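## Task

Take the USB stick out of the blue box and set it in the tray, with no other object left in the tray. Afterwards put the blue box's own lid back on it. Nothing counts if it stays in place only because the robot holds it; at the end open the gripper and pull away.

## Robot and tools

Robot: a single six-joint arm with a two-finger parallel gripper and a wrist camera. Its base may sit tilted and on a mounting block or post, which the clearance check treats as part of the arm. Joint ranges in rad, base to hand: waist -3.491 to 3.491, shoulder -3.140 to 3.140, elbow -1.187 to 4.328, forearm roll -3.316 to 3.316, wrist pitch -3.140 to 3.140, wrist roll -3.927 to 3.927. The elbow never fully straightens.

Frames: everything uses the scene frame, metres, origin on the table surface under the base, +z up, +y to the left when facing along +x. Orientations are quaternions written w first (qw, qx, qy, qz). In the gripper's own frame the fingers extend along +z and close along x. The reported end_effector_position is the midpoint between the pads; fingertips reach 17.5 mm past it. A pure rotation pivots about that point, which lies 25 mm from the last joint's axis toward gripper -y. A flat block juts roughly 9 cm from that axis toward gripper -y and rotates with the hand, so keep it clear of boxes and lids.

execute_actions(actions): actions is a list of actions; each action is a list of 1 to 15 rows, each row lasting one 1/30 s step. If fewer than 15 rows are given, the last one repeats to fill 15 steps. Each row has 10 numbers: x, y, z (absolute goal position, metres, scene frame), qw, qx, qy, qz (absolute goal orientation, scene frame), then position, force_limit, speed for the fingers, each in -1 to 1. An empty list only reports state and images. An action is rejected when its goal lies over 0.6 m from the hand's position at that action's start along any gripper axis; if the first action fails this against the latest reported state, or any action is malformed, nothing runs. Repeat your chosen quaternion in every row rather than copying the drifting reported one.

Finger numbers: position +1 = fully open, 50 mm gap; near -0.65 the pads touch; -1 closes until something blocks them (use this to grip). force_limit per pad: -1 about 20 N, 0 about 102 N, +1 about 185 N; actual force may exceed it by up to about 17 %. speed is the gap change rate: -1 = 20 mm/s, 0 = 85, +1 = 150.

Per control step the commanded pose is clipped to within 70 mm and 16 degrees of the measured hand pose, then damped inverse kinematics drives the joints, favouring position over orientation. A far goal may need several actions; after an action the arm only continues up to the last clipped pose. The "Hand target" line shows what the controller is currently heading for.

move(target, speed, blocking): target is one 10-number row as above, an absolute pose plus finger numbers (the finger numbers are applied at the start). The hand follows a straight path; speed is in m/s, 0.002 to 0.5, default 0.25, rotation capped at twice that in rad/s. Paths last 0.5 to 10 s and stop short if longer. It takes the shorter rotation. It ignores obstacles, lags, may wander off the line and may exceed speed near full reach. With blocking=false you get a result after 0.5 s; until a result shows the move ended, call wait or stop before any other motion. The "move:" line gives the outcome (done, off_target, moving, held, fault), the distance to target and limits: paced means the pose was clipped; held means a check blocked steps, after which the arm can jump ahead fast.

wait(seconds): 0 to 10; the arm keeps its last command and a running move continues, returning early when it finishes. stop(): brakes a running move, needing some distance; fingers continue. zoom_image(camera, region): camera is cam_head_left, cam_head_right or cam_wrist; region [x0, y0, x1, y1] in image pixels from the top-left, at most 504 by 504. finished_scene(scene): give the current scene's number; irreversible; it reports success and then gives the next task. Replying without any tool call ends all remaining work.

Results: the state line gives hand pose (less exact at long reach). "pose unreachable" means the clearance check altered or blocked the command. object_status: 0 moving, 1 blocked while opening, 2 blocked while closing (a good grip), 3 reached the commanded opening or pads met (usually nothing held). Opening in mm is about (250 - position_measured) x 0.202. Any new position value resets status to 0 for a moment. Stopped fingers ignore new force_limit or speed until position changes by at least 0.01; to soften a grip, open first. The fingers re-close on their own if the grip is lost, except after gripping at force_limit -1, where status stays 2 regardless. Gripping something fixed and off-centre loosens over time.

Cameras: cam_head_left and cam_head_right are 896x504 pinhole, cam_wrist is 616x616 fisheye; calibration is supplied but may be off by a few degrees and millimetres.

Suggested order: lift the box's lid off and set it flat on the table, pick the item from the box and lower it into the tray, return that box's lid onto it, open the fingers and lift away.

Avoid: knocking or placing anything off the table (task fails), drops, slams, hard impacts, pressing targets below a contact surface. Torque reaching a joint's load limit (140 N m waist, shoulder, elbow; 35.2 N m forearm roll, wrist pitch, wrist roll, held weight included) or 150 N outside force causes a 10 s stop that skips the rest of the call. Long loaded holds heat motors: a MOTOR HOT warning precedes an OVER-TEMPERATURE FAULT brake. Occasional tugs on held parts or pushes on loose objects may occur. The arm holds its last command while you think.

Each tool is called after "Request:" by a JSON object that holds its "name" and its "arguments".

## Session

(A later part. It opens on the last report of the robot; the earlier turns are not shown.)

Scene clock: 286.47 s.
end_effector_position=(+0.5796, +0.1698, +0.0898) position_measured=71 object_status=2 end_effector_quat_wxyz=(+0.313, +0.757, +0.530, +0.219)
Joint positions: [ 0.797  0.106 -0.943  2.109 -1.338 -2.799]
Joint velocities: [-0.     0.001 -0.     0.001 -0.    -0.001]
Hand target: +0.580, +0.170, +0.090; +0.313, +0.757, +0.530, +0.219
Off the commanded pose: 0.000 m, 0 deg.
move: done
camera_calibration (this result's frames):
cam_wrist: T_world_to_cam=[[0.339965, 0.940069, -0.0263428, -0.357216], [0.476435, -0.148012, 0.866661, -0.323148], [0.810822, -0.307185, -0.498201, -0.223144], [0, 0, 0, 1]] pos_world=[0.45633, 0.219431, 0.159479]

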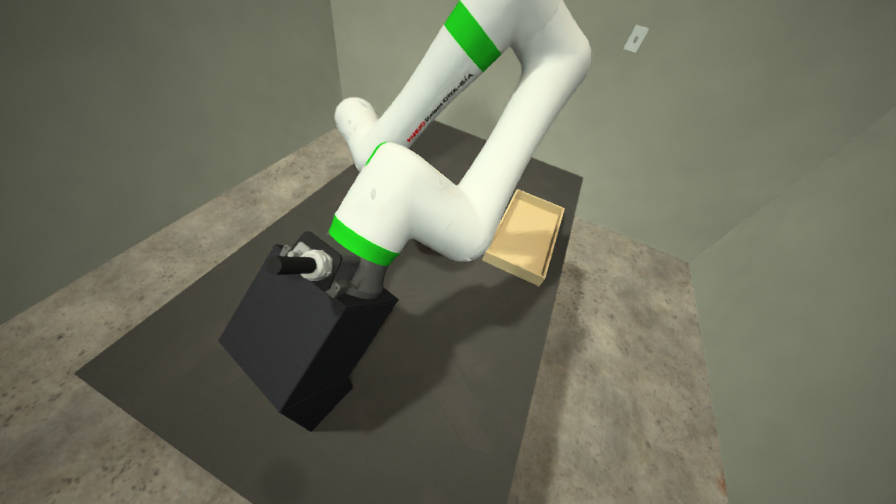

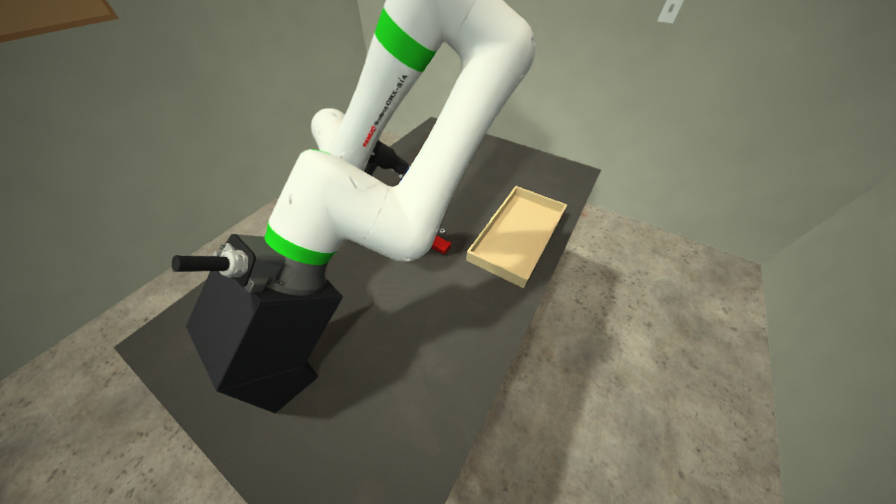

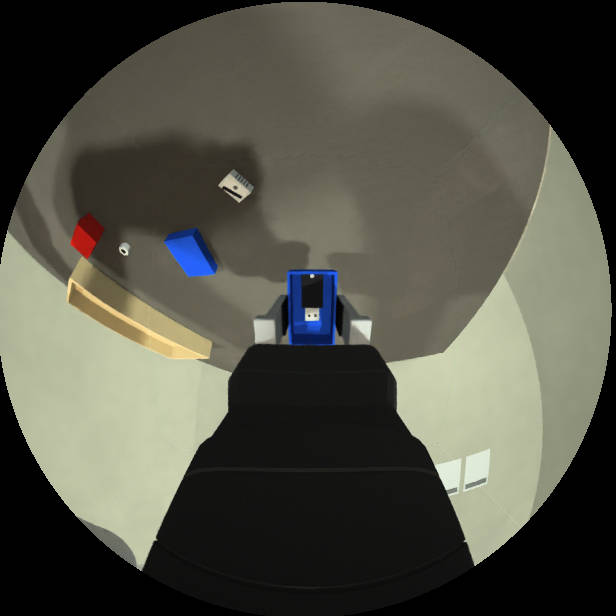

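Request:
{"name": "move", "arguments": {"target": [0.58, 0.17, 0.06, 0, 0.8192, 0.5736, 0, -1, -0.6, -0.3], "speed": 0.15}}

Request:
{"name": "move", "arguments": {"target": [0.58, 0.17, 0.0287, 0, 0.8192, 0.5736, 0, -1, -0.6, -0.3], "speed": 0.025}}

Request:
{"name": "move", "arguments": {"target": [0.58, 0.17, 0.0287, 0, 0.8192, 0.5736, 0, 1, -0.6, -0.5], "speed": 0.01}}

Request:
{"name": "zoom_image", "arguments": {"camera": "cam_wrist", "region": [250, 240, 370, 350]}}

Scene clock: 295.10 s.
end_effector_position=(+0.5802, +0.1704, +0.0603) position_measured=71 object_status=2 end_effector_quat_wxyz=(+0.000, +0.819, +0.573, +0.001)
Joint positions: [ 0.846 -0.067 -0.569  1.017 -0.789 -1.729]
Joint velocities: [-0.002  0.001  0.001 -0.001  0.     0.002]
Hand target: +0.580, +0.170, +0.060; +0.000, +0.819, +0.573, +0.001
Off the commanded pose: 0.000 m, 0 deg.
move: done
camera_calibration (this result's frames):
cam_wrist: T_world_to_cam=[[0.324056, 0.945913, -0.0153764, -0.351165], [0.91393, -0.308817, 0.263371, -0.487771], [0.244377, -0.0993996, -0.964572, 0.0832058], [0, 0, 0, 1]] pos_world=[0.539251, 0.18981, 0.203323]

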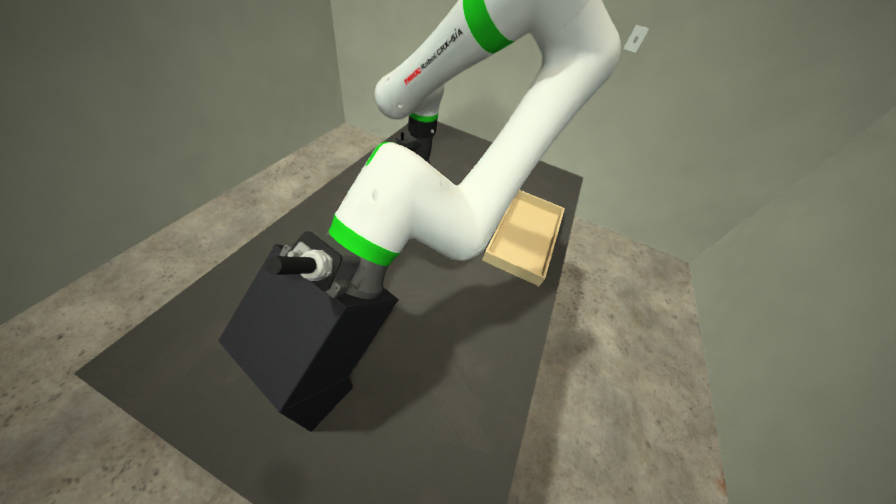

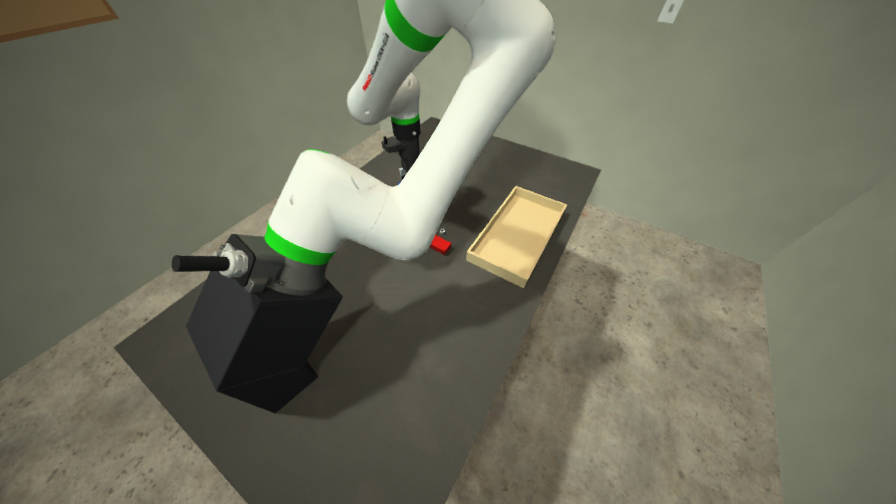

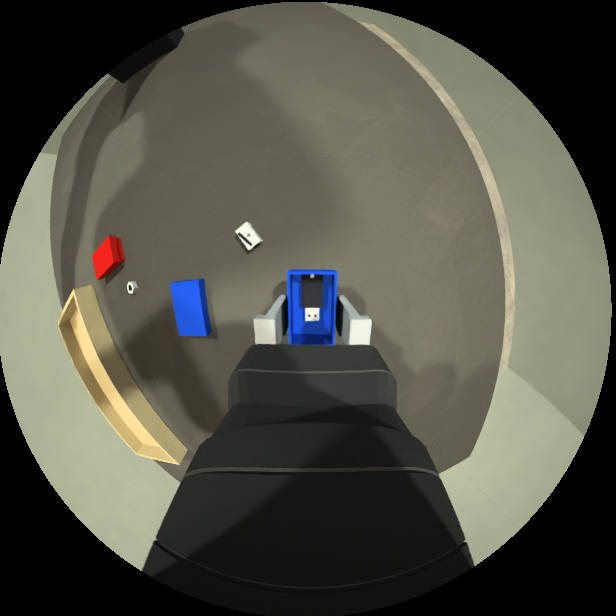

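Scene clock: 296.60 s.
end_effector_position=(+0.5799, +0.1700, +0.0287) position_measured=71 object_status=2 end_effector_quat_wxyz=(-0.000, +0.819, +0.574, -0.000)
Joint positions: [ 0.786 -0.01  -0.569  1.071 -0.716 -1.762]
Joint velocities: [-0.001  0.     0.     0.    -0.    -0.   ]
Hand target: +0.580, +0.170, +0.029; -0.000, +0.819, +0.574, -0.000
Off the commanded pose: 0.000 m, 0 deg.
move: done
camera_calibration (this result's frames):
cam_wrist: T_world_to_cam=[[0.32392, 0.94594, -0.0165474, -0.351138], [0.914461, -0.30856, 0.261822, -0.4796], [0.242562, -0.0999414, -0.964974, 0.0540129], [0, 0, 0, 1]] pos_world=[0.539215, 0.189568, 0.171881]

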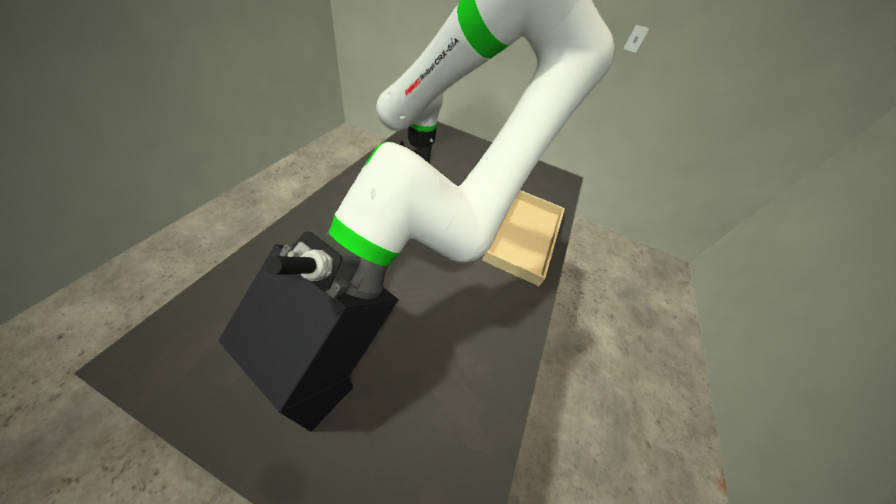

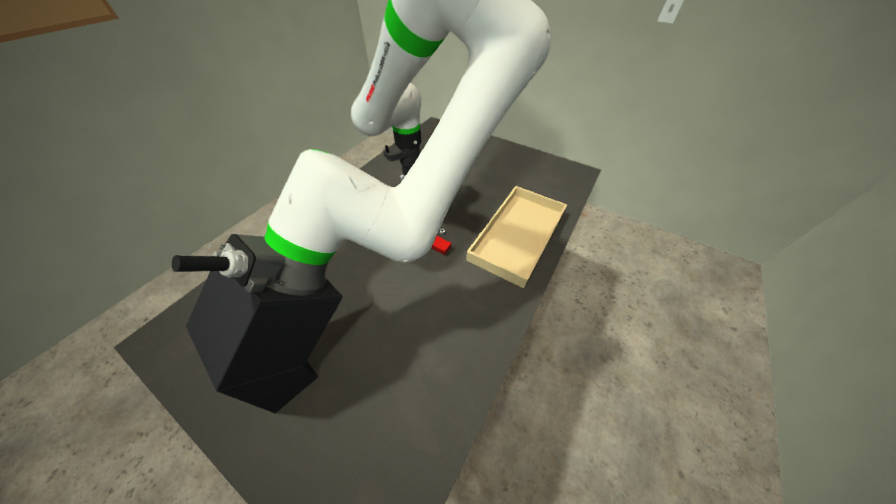

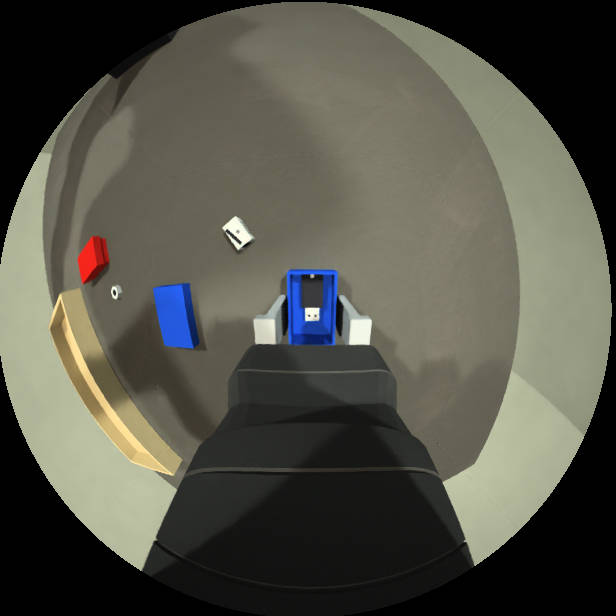

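Scene clock: 297.30 s.
end_effector_position=(+0.5800, +0.1700, +0.0287) position_measured=3 object_status=3 end_effector_quat_wxyz=(-0.000, +0.819, +0.574, -0.000)
Joint positions: [ 0.786 -0.009 -0.569  1.071 -0.716 -1.762]
Joint velocities: [ 0.001  0.     0.    -0.    -0.     0.001]
Hand target: +0.580, +0.170, +0.029; -0.000, +0.819, +0.574, -0.000
Off the commanded pose: 0.000 m, 0 deg.
move: done
camera_calibration (this result's frames):
cam_wrist: T_world_to_cam=[[0.323855, 0.945961, -0.0165823, -0.351101], [0.914429, -0.308466, 0.262046, -0.47971], [0.24277, -0.100028, -0.964913, 0.0538304], [0, 0, 0, 1]] pos_world=[0.539298, 0.189538, 0.171826]

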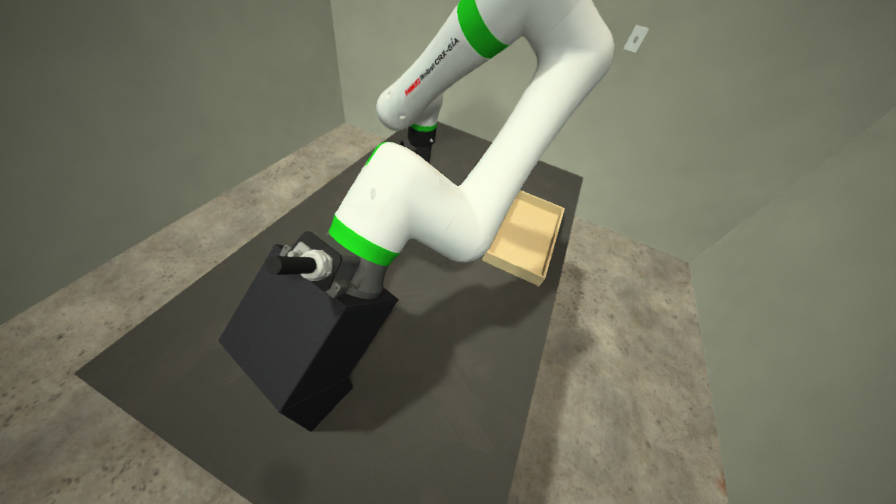

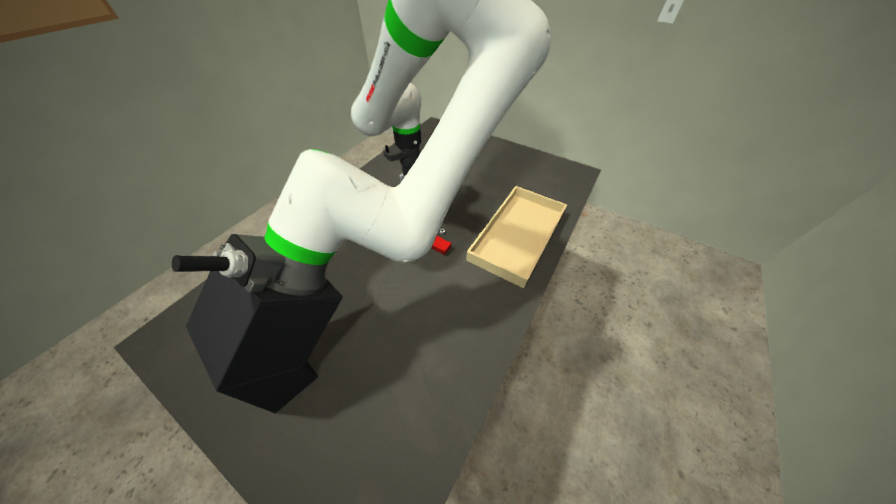

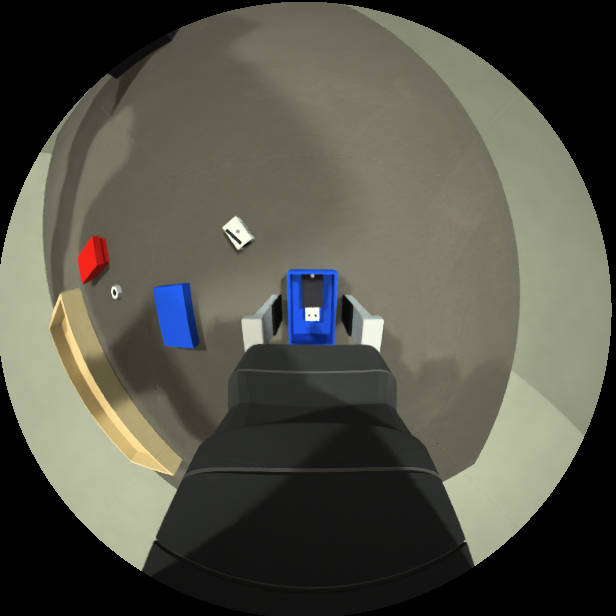

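Region (250, 240, 370, 350) of cam_wrist's 616x616 image, scaled by 4.200, with more detail than that image has; it fills the top 462 rows of this view, and the rest is white.

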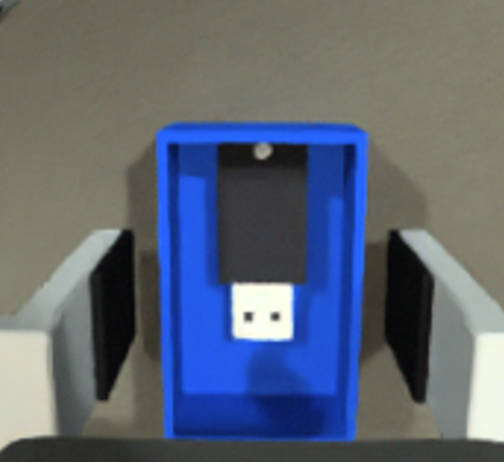

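Request:
{"name": "move", "arguments": {"target": [0.58, 0.17, 0.05, 0, 0.8192, 0.5736, 0, 1, -0.6, 0], "speed": 0.04}}

Request:
{"name": "move", "arguments": {"target": [0.5932, 0.1652, 0.044, 0, 0.8192, 0.5736, 0, -0.17, -0.6, 0], "speed": 0.02}}

Request:
{"name": "zoom_image", "arguments": {"camera": "cam_wrist", "region": [270, 250, 354, 340]}}

Scene clock: 307.93 s.
end_effector_position=(+0.5800, +0.1699, +0.0499) position_measured=3 object_status=3 end_effector_quat_wxyz=(+0.000, +0.819, +0.574, -0.000)
Joint positions: [ 0.827 -0.048 -0.569  1.032 -0.766 -1.737]
Joint velocities: [-0.001 -0.     0.001  0.    -0.001 -0.001]
Hand target: +0.580, +0.170, +0.050; +0.000, +0.819, +0.574, +0.000
Off the commanded pose: 0.000 m, 0 deg.
move: done
camera_calibration (this result's frames):
cam_wrist: T_world_to_cam=[[0.323716, 0.946007, -0.0167108, -0.350608], [0.914469, -0.308294, 0.262111, -0.485324], [0.242807, -0.100131, -0.964893, 0.0743099], [0, 0, 0, 1]] pos_world=[0.539268, 0.189495, 0.193051]

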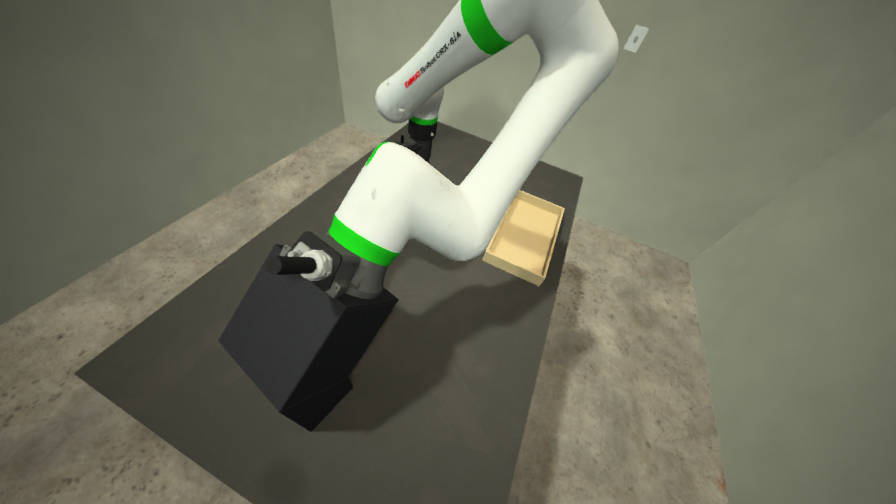

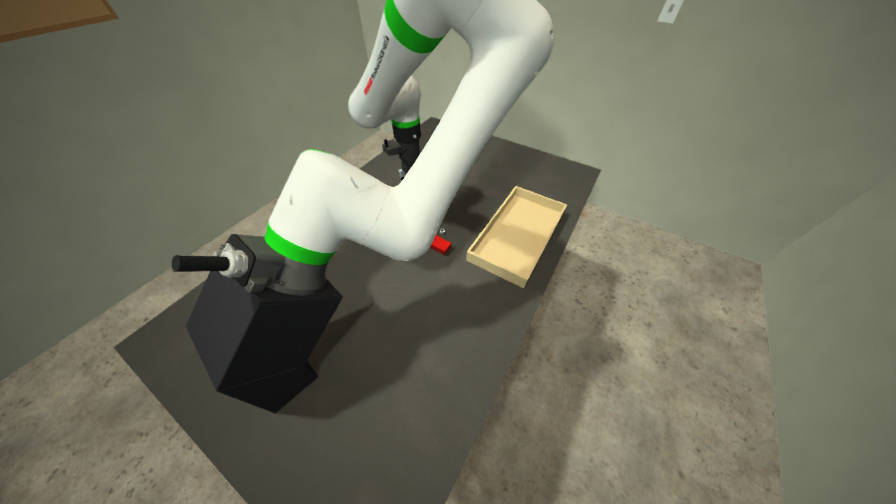

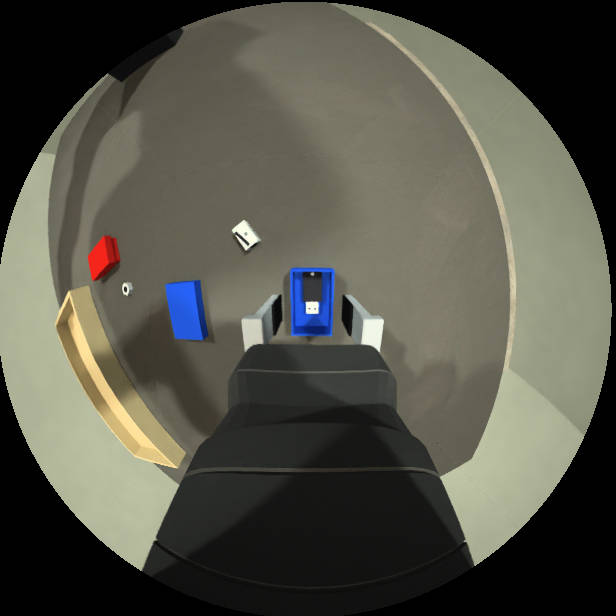

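Scene clock: 308.93 s.
end_effector_position=(+0.5932, +0.1653, +0.0440) position_measured=178 object_status=3 end_effector_quat_wxyz=(-0.000, +0.819, +0.574, +0.000)
Joint positions: [ 0.801 -0.031 -0.535  1.017 -0.755 -1.701]
Joint velocities: [-0.001  0.001  0.     0.     0.     0.001]
Hand target: +0.593, +0.165, +0.044; -0.000, +0.819, +0.574, +0.000
Off the commanded pose: 0.000 m, 0 deg.
move: done
camera_calibration (this result's frames):
cam_wrist: T_world_to_cam=[[0.323888, 0.945951, -0.016543, -0.350665], [0.914418, -0.308508, 0.262036, -0.497242], [0.242769, -0.0999974, -0.964916, 0.0648944], [0, 0, 0, 1]] pos_world=[0.552509, 0.184797, 0.187112]

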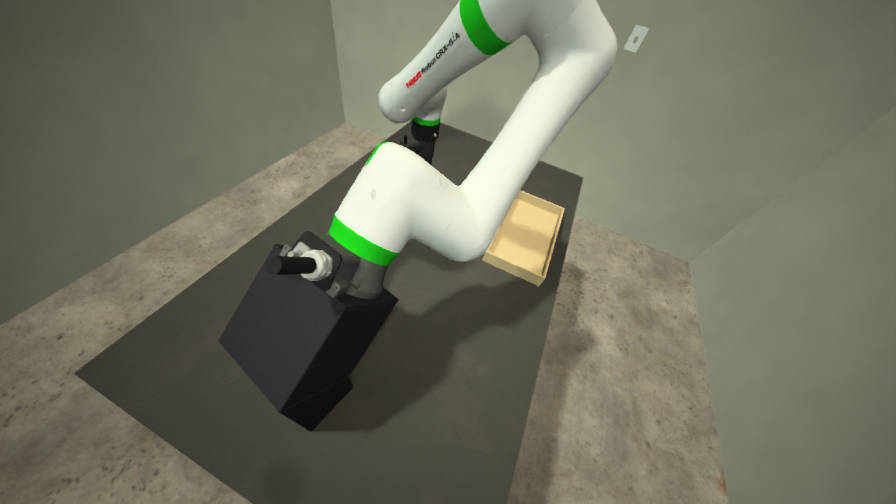

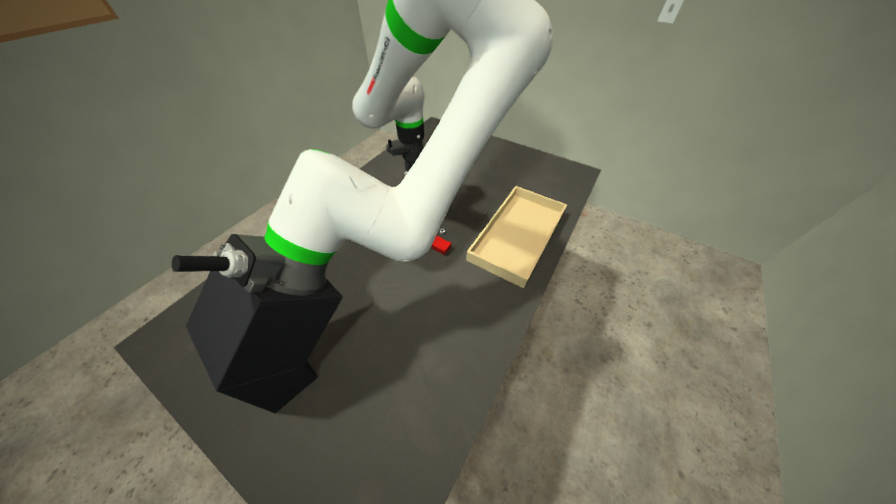

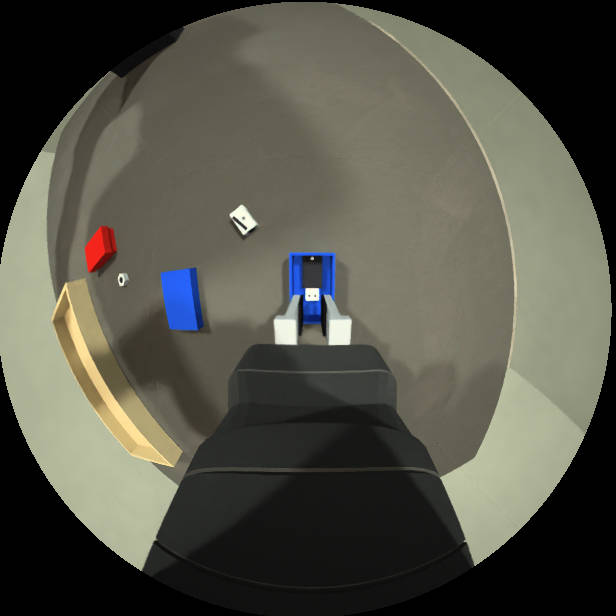

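Region (270, 250, 354, 340) of cam_wrist's 616x616 image, scaled by 5.600, with more detail than that image has; it fills the left 470 columns of this view, and the rest is white.

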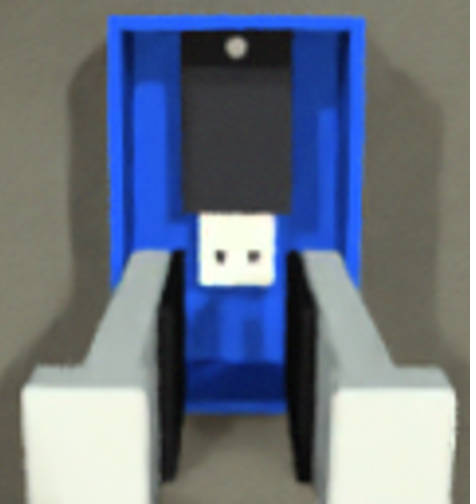

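Request:
{"name": "move", "arguments": {"target": [0.5932, 0.1652, 0.036, 0, 0.8192, 0.5736, 0, -0.17, -0.6, 0], "speed": 0.008}}

Request:
{"name": "zoom_image", "arguments": {"camera": "cam_wrist", "region": [270, 250, 354, 340]}}

Scene clock: 321.73 s.
end_effector_position=(+0.5932, +0.1652, +0.0360) position_measured=178 object_status=3 end_effector_quat_wxyz=(-0.000, +0.819, +0.574, -0.000)
Joint positions: [ 0.787 -0.016 -0.535  1.031 -0.737 -1.709]
Joint velocities: [ 0.001  0.    -0.     0.001 -0.    -0.   ]
Hand target: +0.593, +0.165, +0.036; -0.000, +0.819, +0.574, -0.000
Off the commanded pose: 0.000 m, 0 deg.
move: done
camera_calibration (this result's frames):
cam_wrist: T_world_to_cam=[[0.323887, 0.945951, -0.0165562, -0.350742], [0.914426, -0.308507, 0.262008, -0.495155], [0.242739, -0.1, -0.964924, 0.057225], [0, 0, 0, 1]] pos_world=[0.552493, 0.184749, 0.179145]

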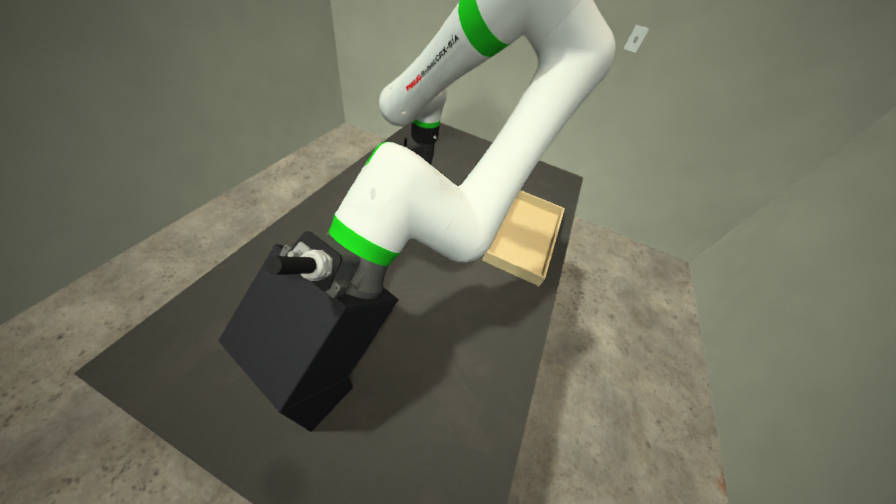

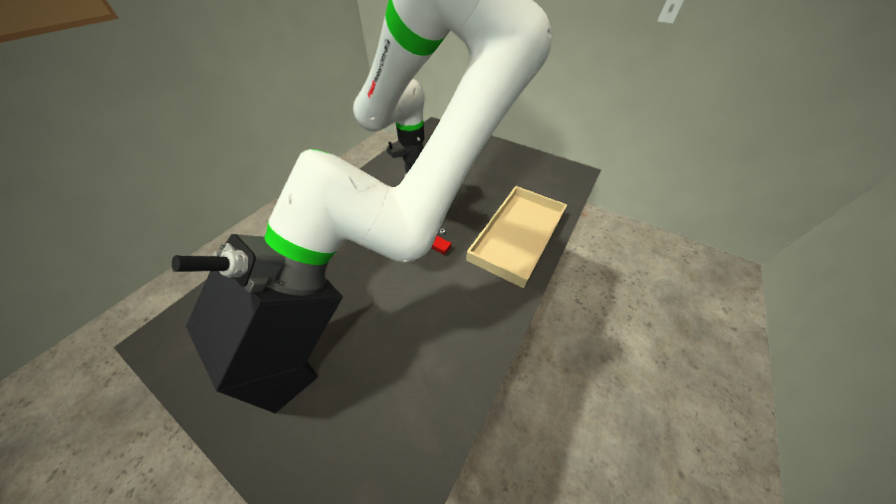

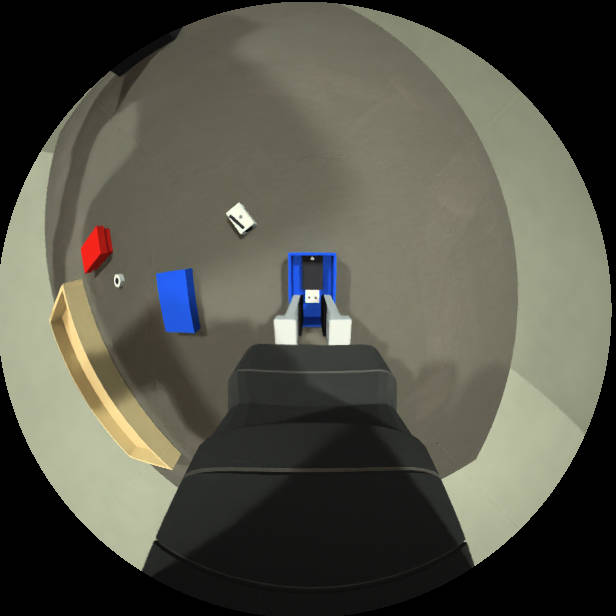

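Region (270, 250, 354, 340) of cam_wrist's 616x616 image, scaled by 5.600, with more detail than that image has; it fills the left 470 columns of this view, and the rest is white.

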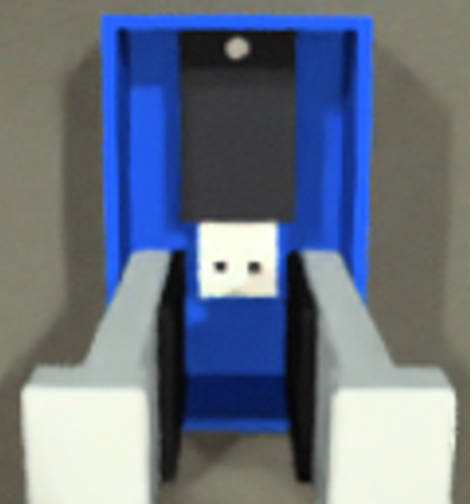

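Request:
{"name": "move", "arguments": {"target": [0.5932, 0.1652, 0.028, 0, 0.8192, 0.5736, 0, -0.17, -0.6, 0], "speed": 0.008}}

Request:
{"name": "zoom_image", "arguments": {"camera": "cam_wrist", "region": [270, 250, 354, 340]}}

Scene clock: 326.47 s.
end_effector_position=(+0.5931, +0.1652, +0.0280) position_measured=178 object_status=3 end_effector_quat_wxyz=(-0.000, +0.819, +0.574, -0.000)
Joint positions: [ 0.772 -0.002 -0.535  1.045 -0.719 -1.718]
Joint velocities: [-0.002  0.001  0.    -0.     0.     0.001]
Hand target: +0.593, +0.165, +0.028; -0.000, +0.819, +0.574, -0.000
Off the commanded pose: 0.000 m, 0 deg.
move: done
camera_calibration (this result's frames):
cam_wrist: T_world_to_cam=[[0.323853, 0.945962, -0.0165917, -0.350835], [0.914449, -0.308469, 0.261973, -0.493041], [0.242699, -0.100013, -0.964933, 0.0495281], [0, 0, 0, 1]] pos_world=[0.552459, 0.184742, 0.171134]

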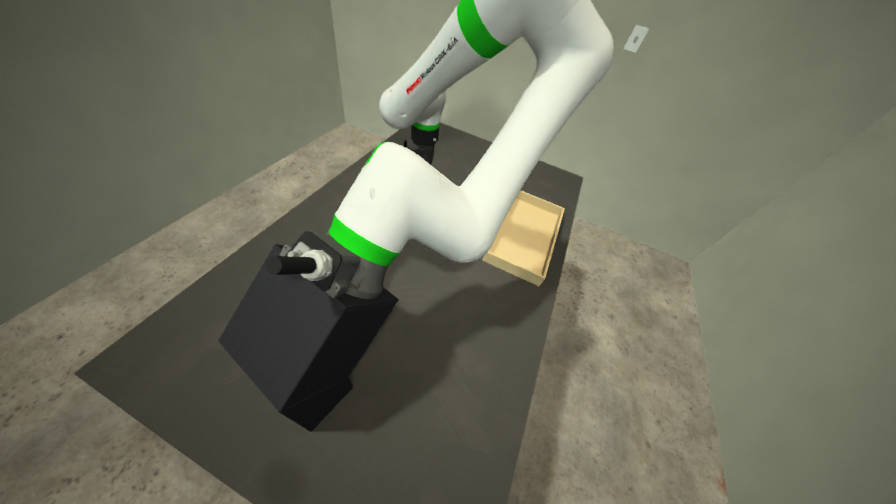

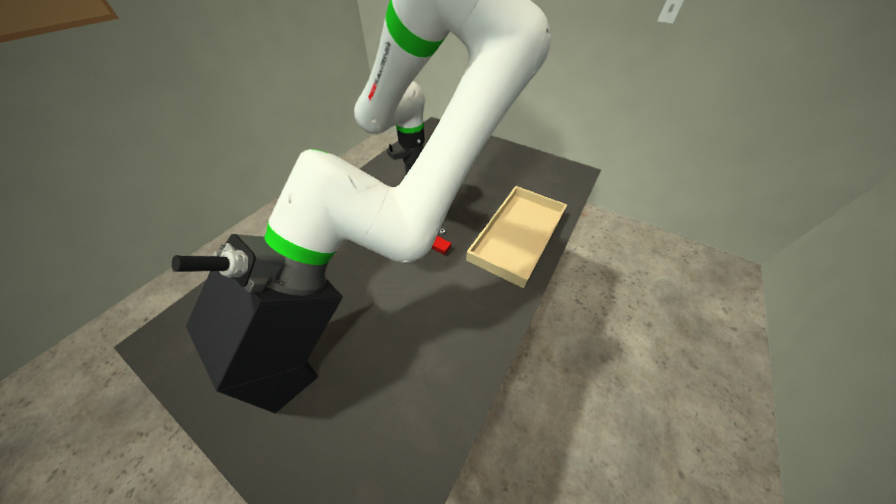

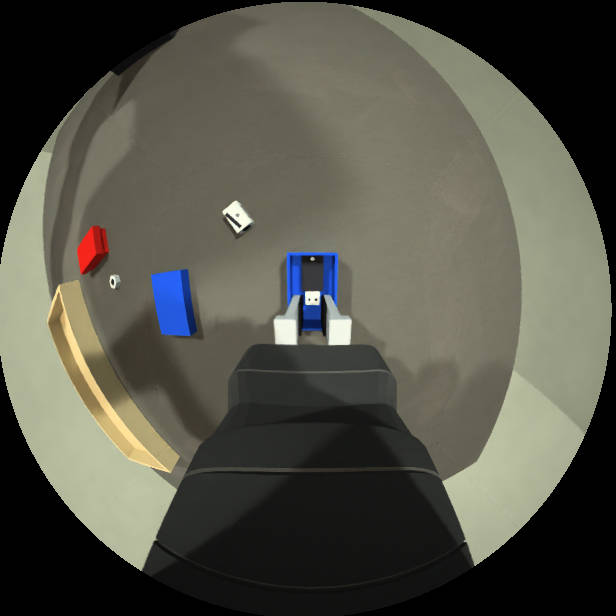

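Region (270, 250, 354, 340) of cam_wrist's 616x616 image, scaled by 5.600, with more detail than that image has; it fills the left 470 columns of this view, and the rest is white.

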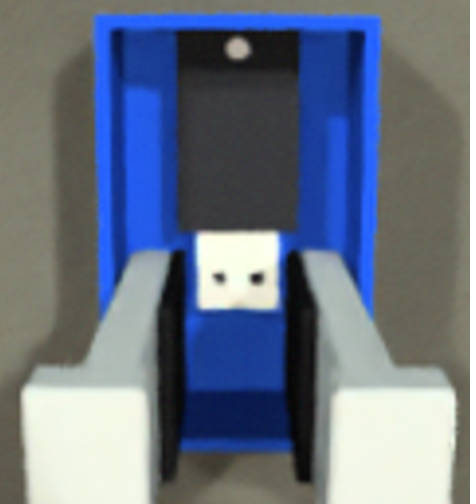

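Request:
{"name": "move", "arguments": {"target": [0.5918, 0.1657, 0.0207, 0, 0.8192, 0.5736, 0, -0.17, -0.6, 0], "speed": 0.006}}

Request:
{"name": "zoom_image", "arguments": {"camera": "cam_wrist", "region": [270, 250, 354, 340]}}

Scene clock: 332.73 s.
end_effector_position=(+0.5918, +0.1657, +0.0207) position_measured=178 object_status=3 end_effector_quat_wxyz=(-0.000, +0.819, +0.574, -0.000)
Joint positions: [ 0.76   0.011 -0.538  1.061 -0.702 -1.732]
Joint velocities: [-0.    -0.001  0.    -0.     0.    -0.001]
Hand target: +0.592, +0.166, +0.021; -0.000, +0.819, +0.574, -0.000
Off the commanded pose: 0.000 m, 0 deg.
move: done
camera_calibration (this result's frames):
cam_wrist: T_world_to_cam=[[0.323876, 0.945955, -0.0165687, -0.350999], [0.914433, -0.308494, 0.262, -0.48971], [0.242729, -0.100006, -0.964926, 0.042859], [0, 0, 0, 1]] pos_world=[0.551084, 0.185243, 0.163844]

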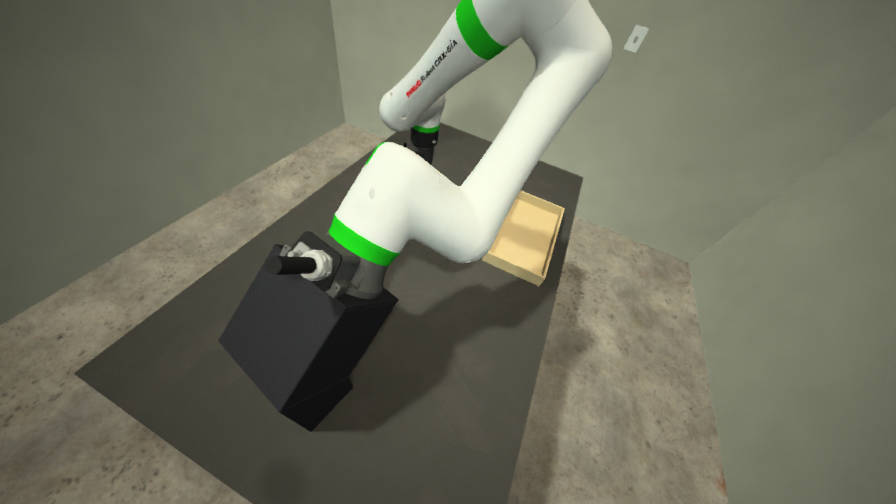

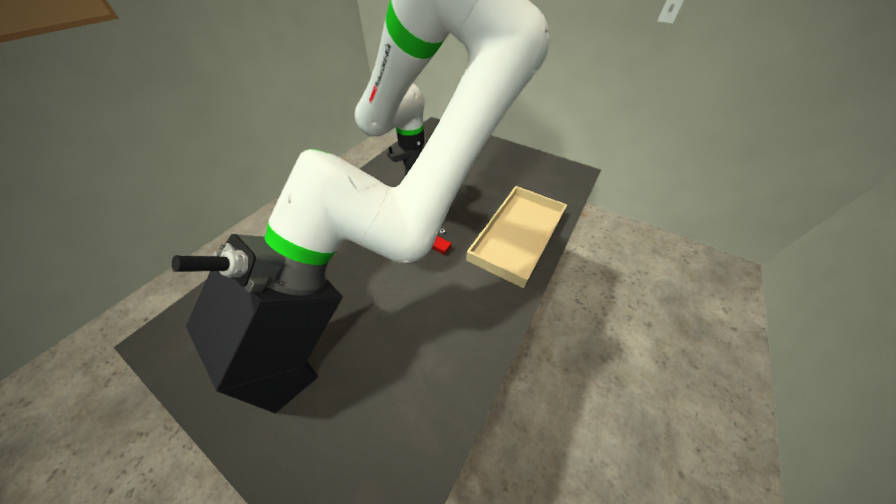

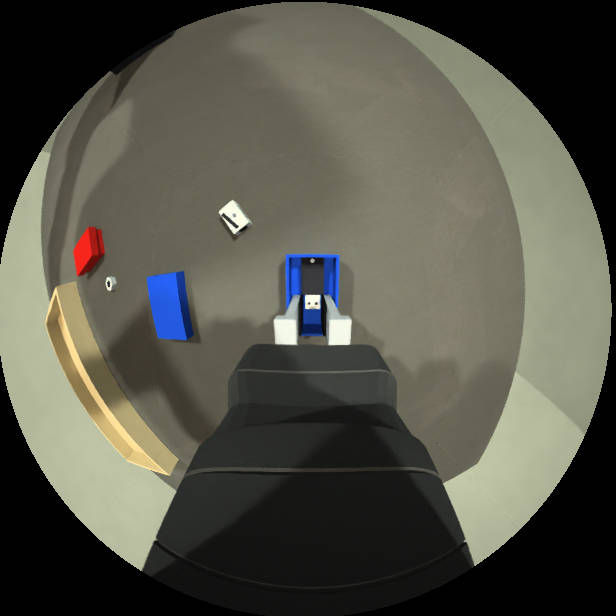

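Region (270, 250, 354, 340) of cam_wrist's 616x616 image, scaled by 5.600, with more detail than that image has; it fills the left 470 columns of this view, and the rest is white.

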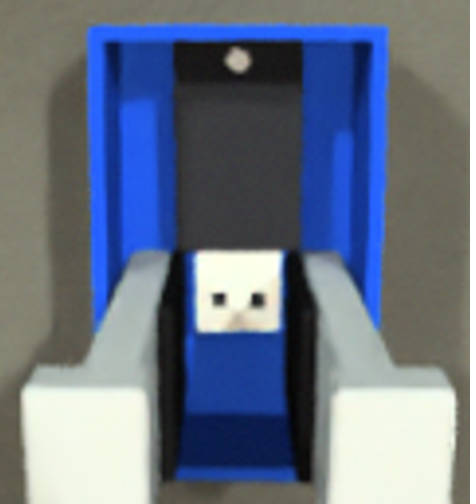

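Fingers straddle the connector. Grip.

Request:
{"name": "move", "arguments": {"target": [0.5918, 0.1657, 0.0207, 0, 0.8192, 0.5736, 0, -1, -0.3, -0.6], "speed": 0.01}}

Request:
{"name": "zoom_image", "arguments": {"camera": "cam_wrist", "region": [270, 250, 354, 340]}}

Scene clock: 336.33 s.
end_effector_position=(+0.5918, +0.1657, +0.0207) position_measured=215 object_status=2 end_effector_quat_wxyz=(-0.000, +0.819, +0.574, -0.000)
Joint positions: [ 0.76   0.011 -0.538  1.062 -0.702 -1.732]
Joint velocities: [-0.001 -0.001  0.    -0.     0.    -0.001]
Hand target: +0.592, +0.166, +0.021; -0.000, +0.819, +0.574, -0.000
Off the commanded pose: 0.000 m, 0 deg.
move: done
camera_calibration (this result's frames):
cam_wrist: T_world_to_cam=[[0.323845, 0.945964, -0.0165924, -0.350976], [0.914435, -0.308455, 0.262037, -0.489726], [0.242759, -0.100032, -0.964915, 0.0428225], [0, 0, 0, 1]] pos_world=[0.551089, 0.185236, 0.163823]

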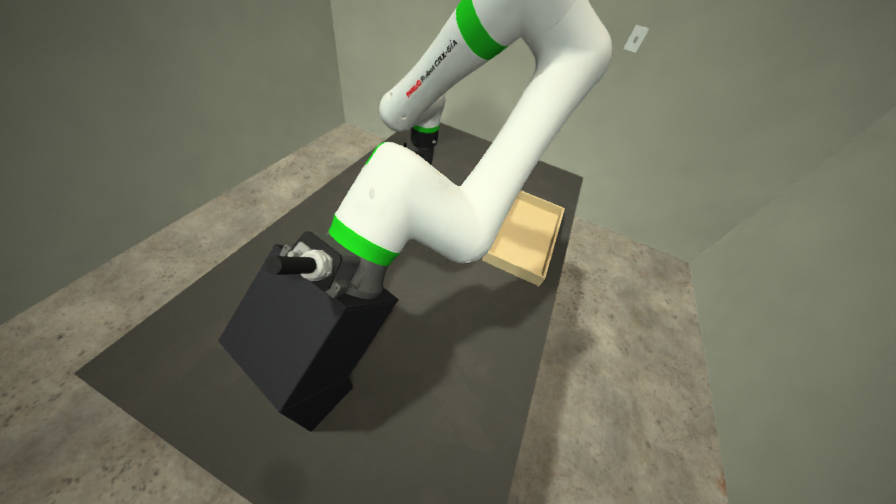

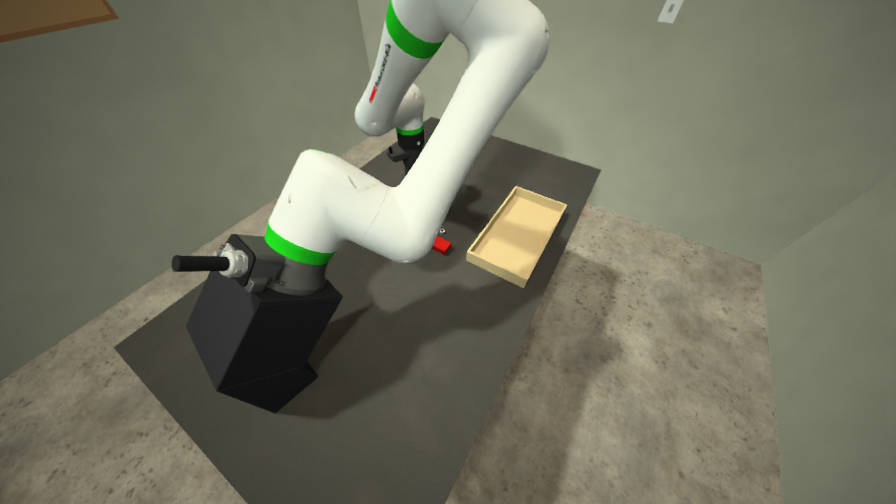

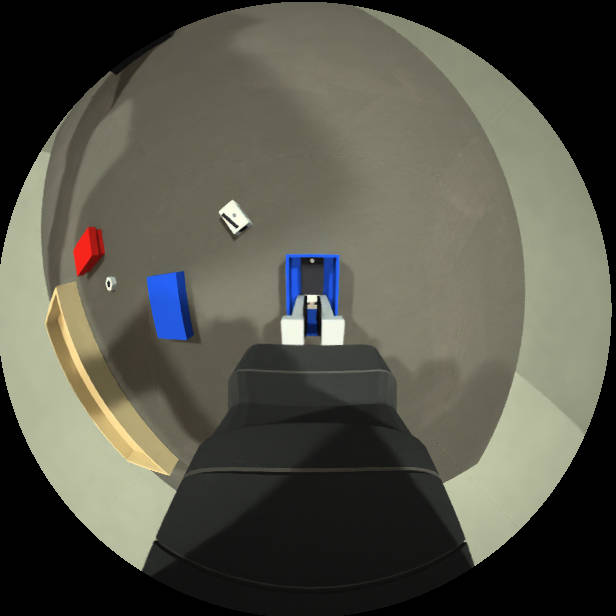

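Region (270, 250, 354, 340) of cam_wrist's 616x616 image, scaled by 5.600, with more detail than that image has; it fills the left 470 columns of this view, and the rest is white.

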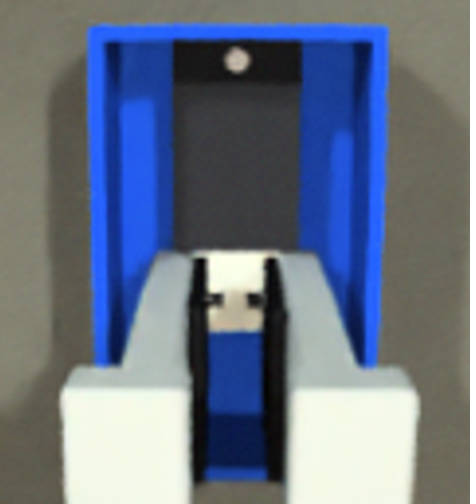

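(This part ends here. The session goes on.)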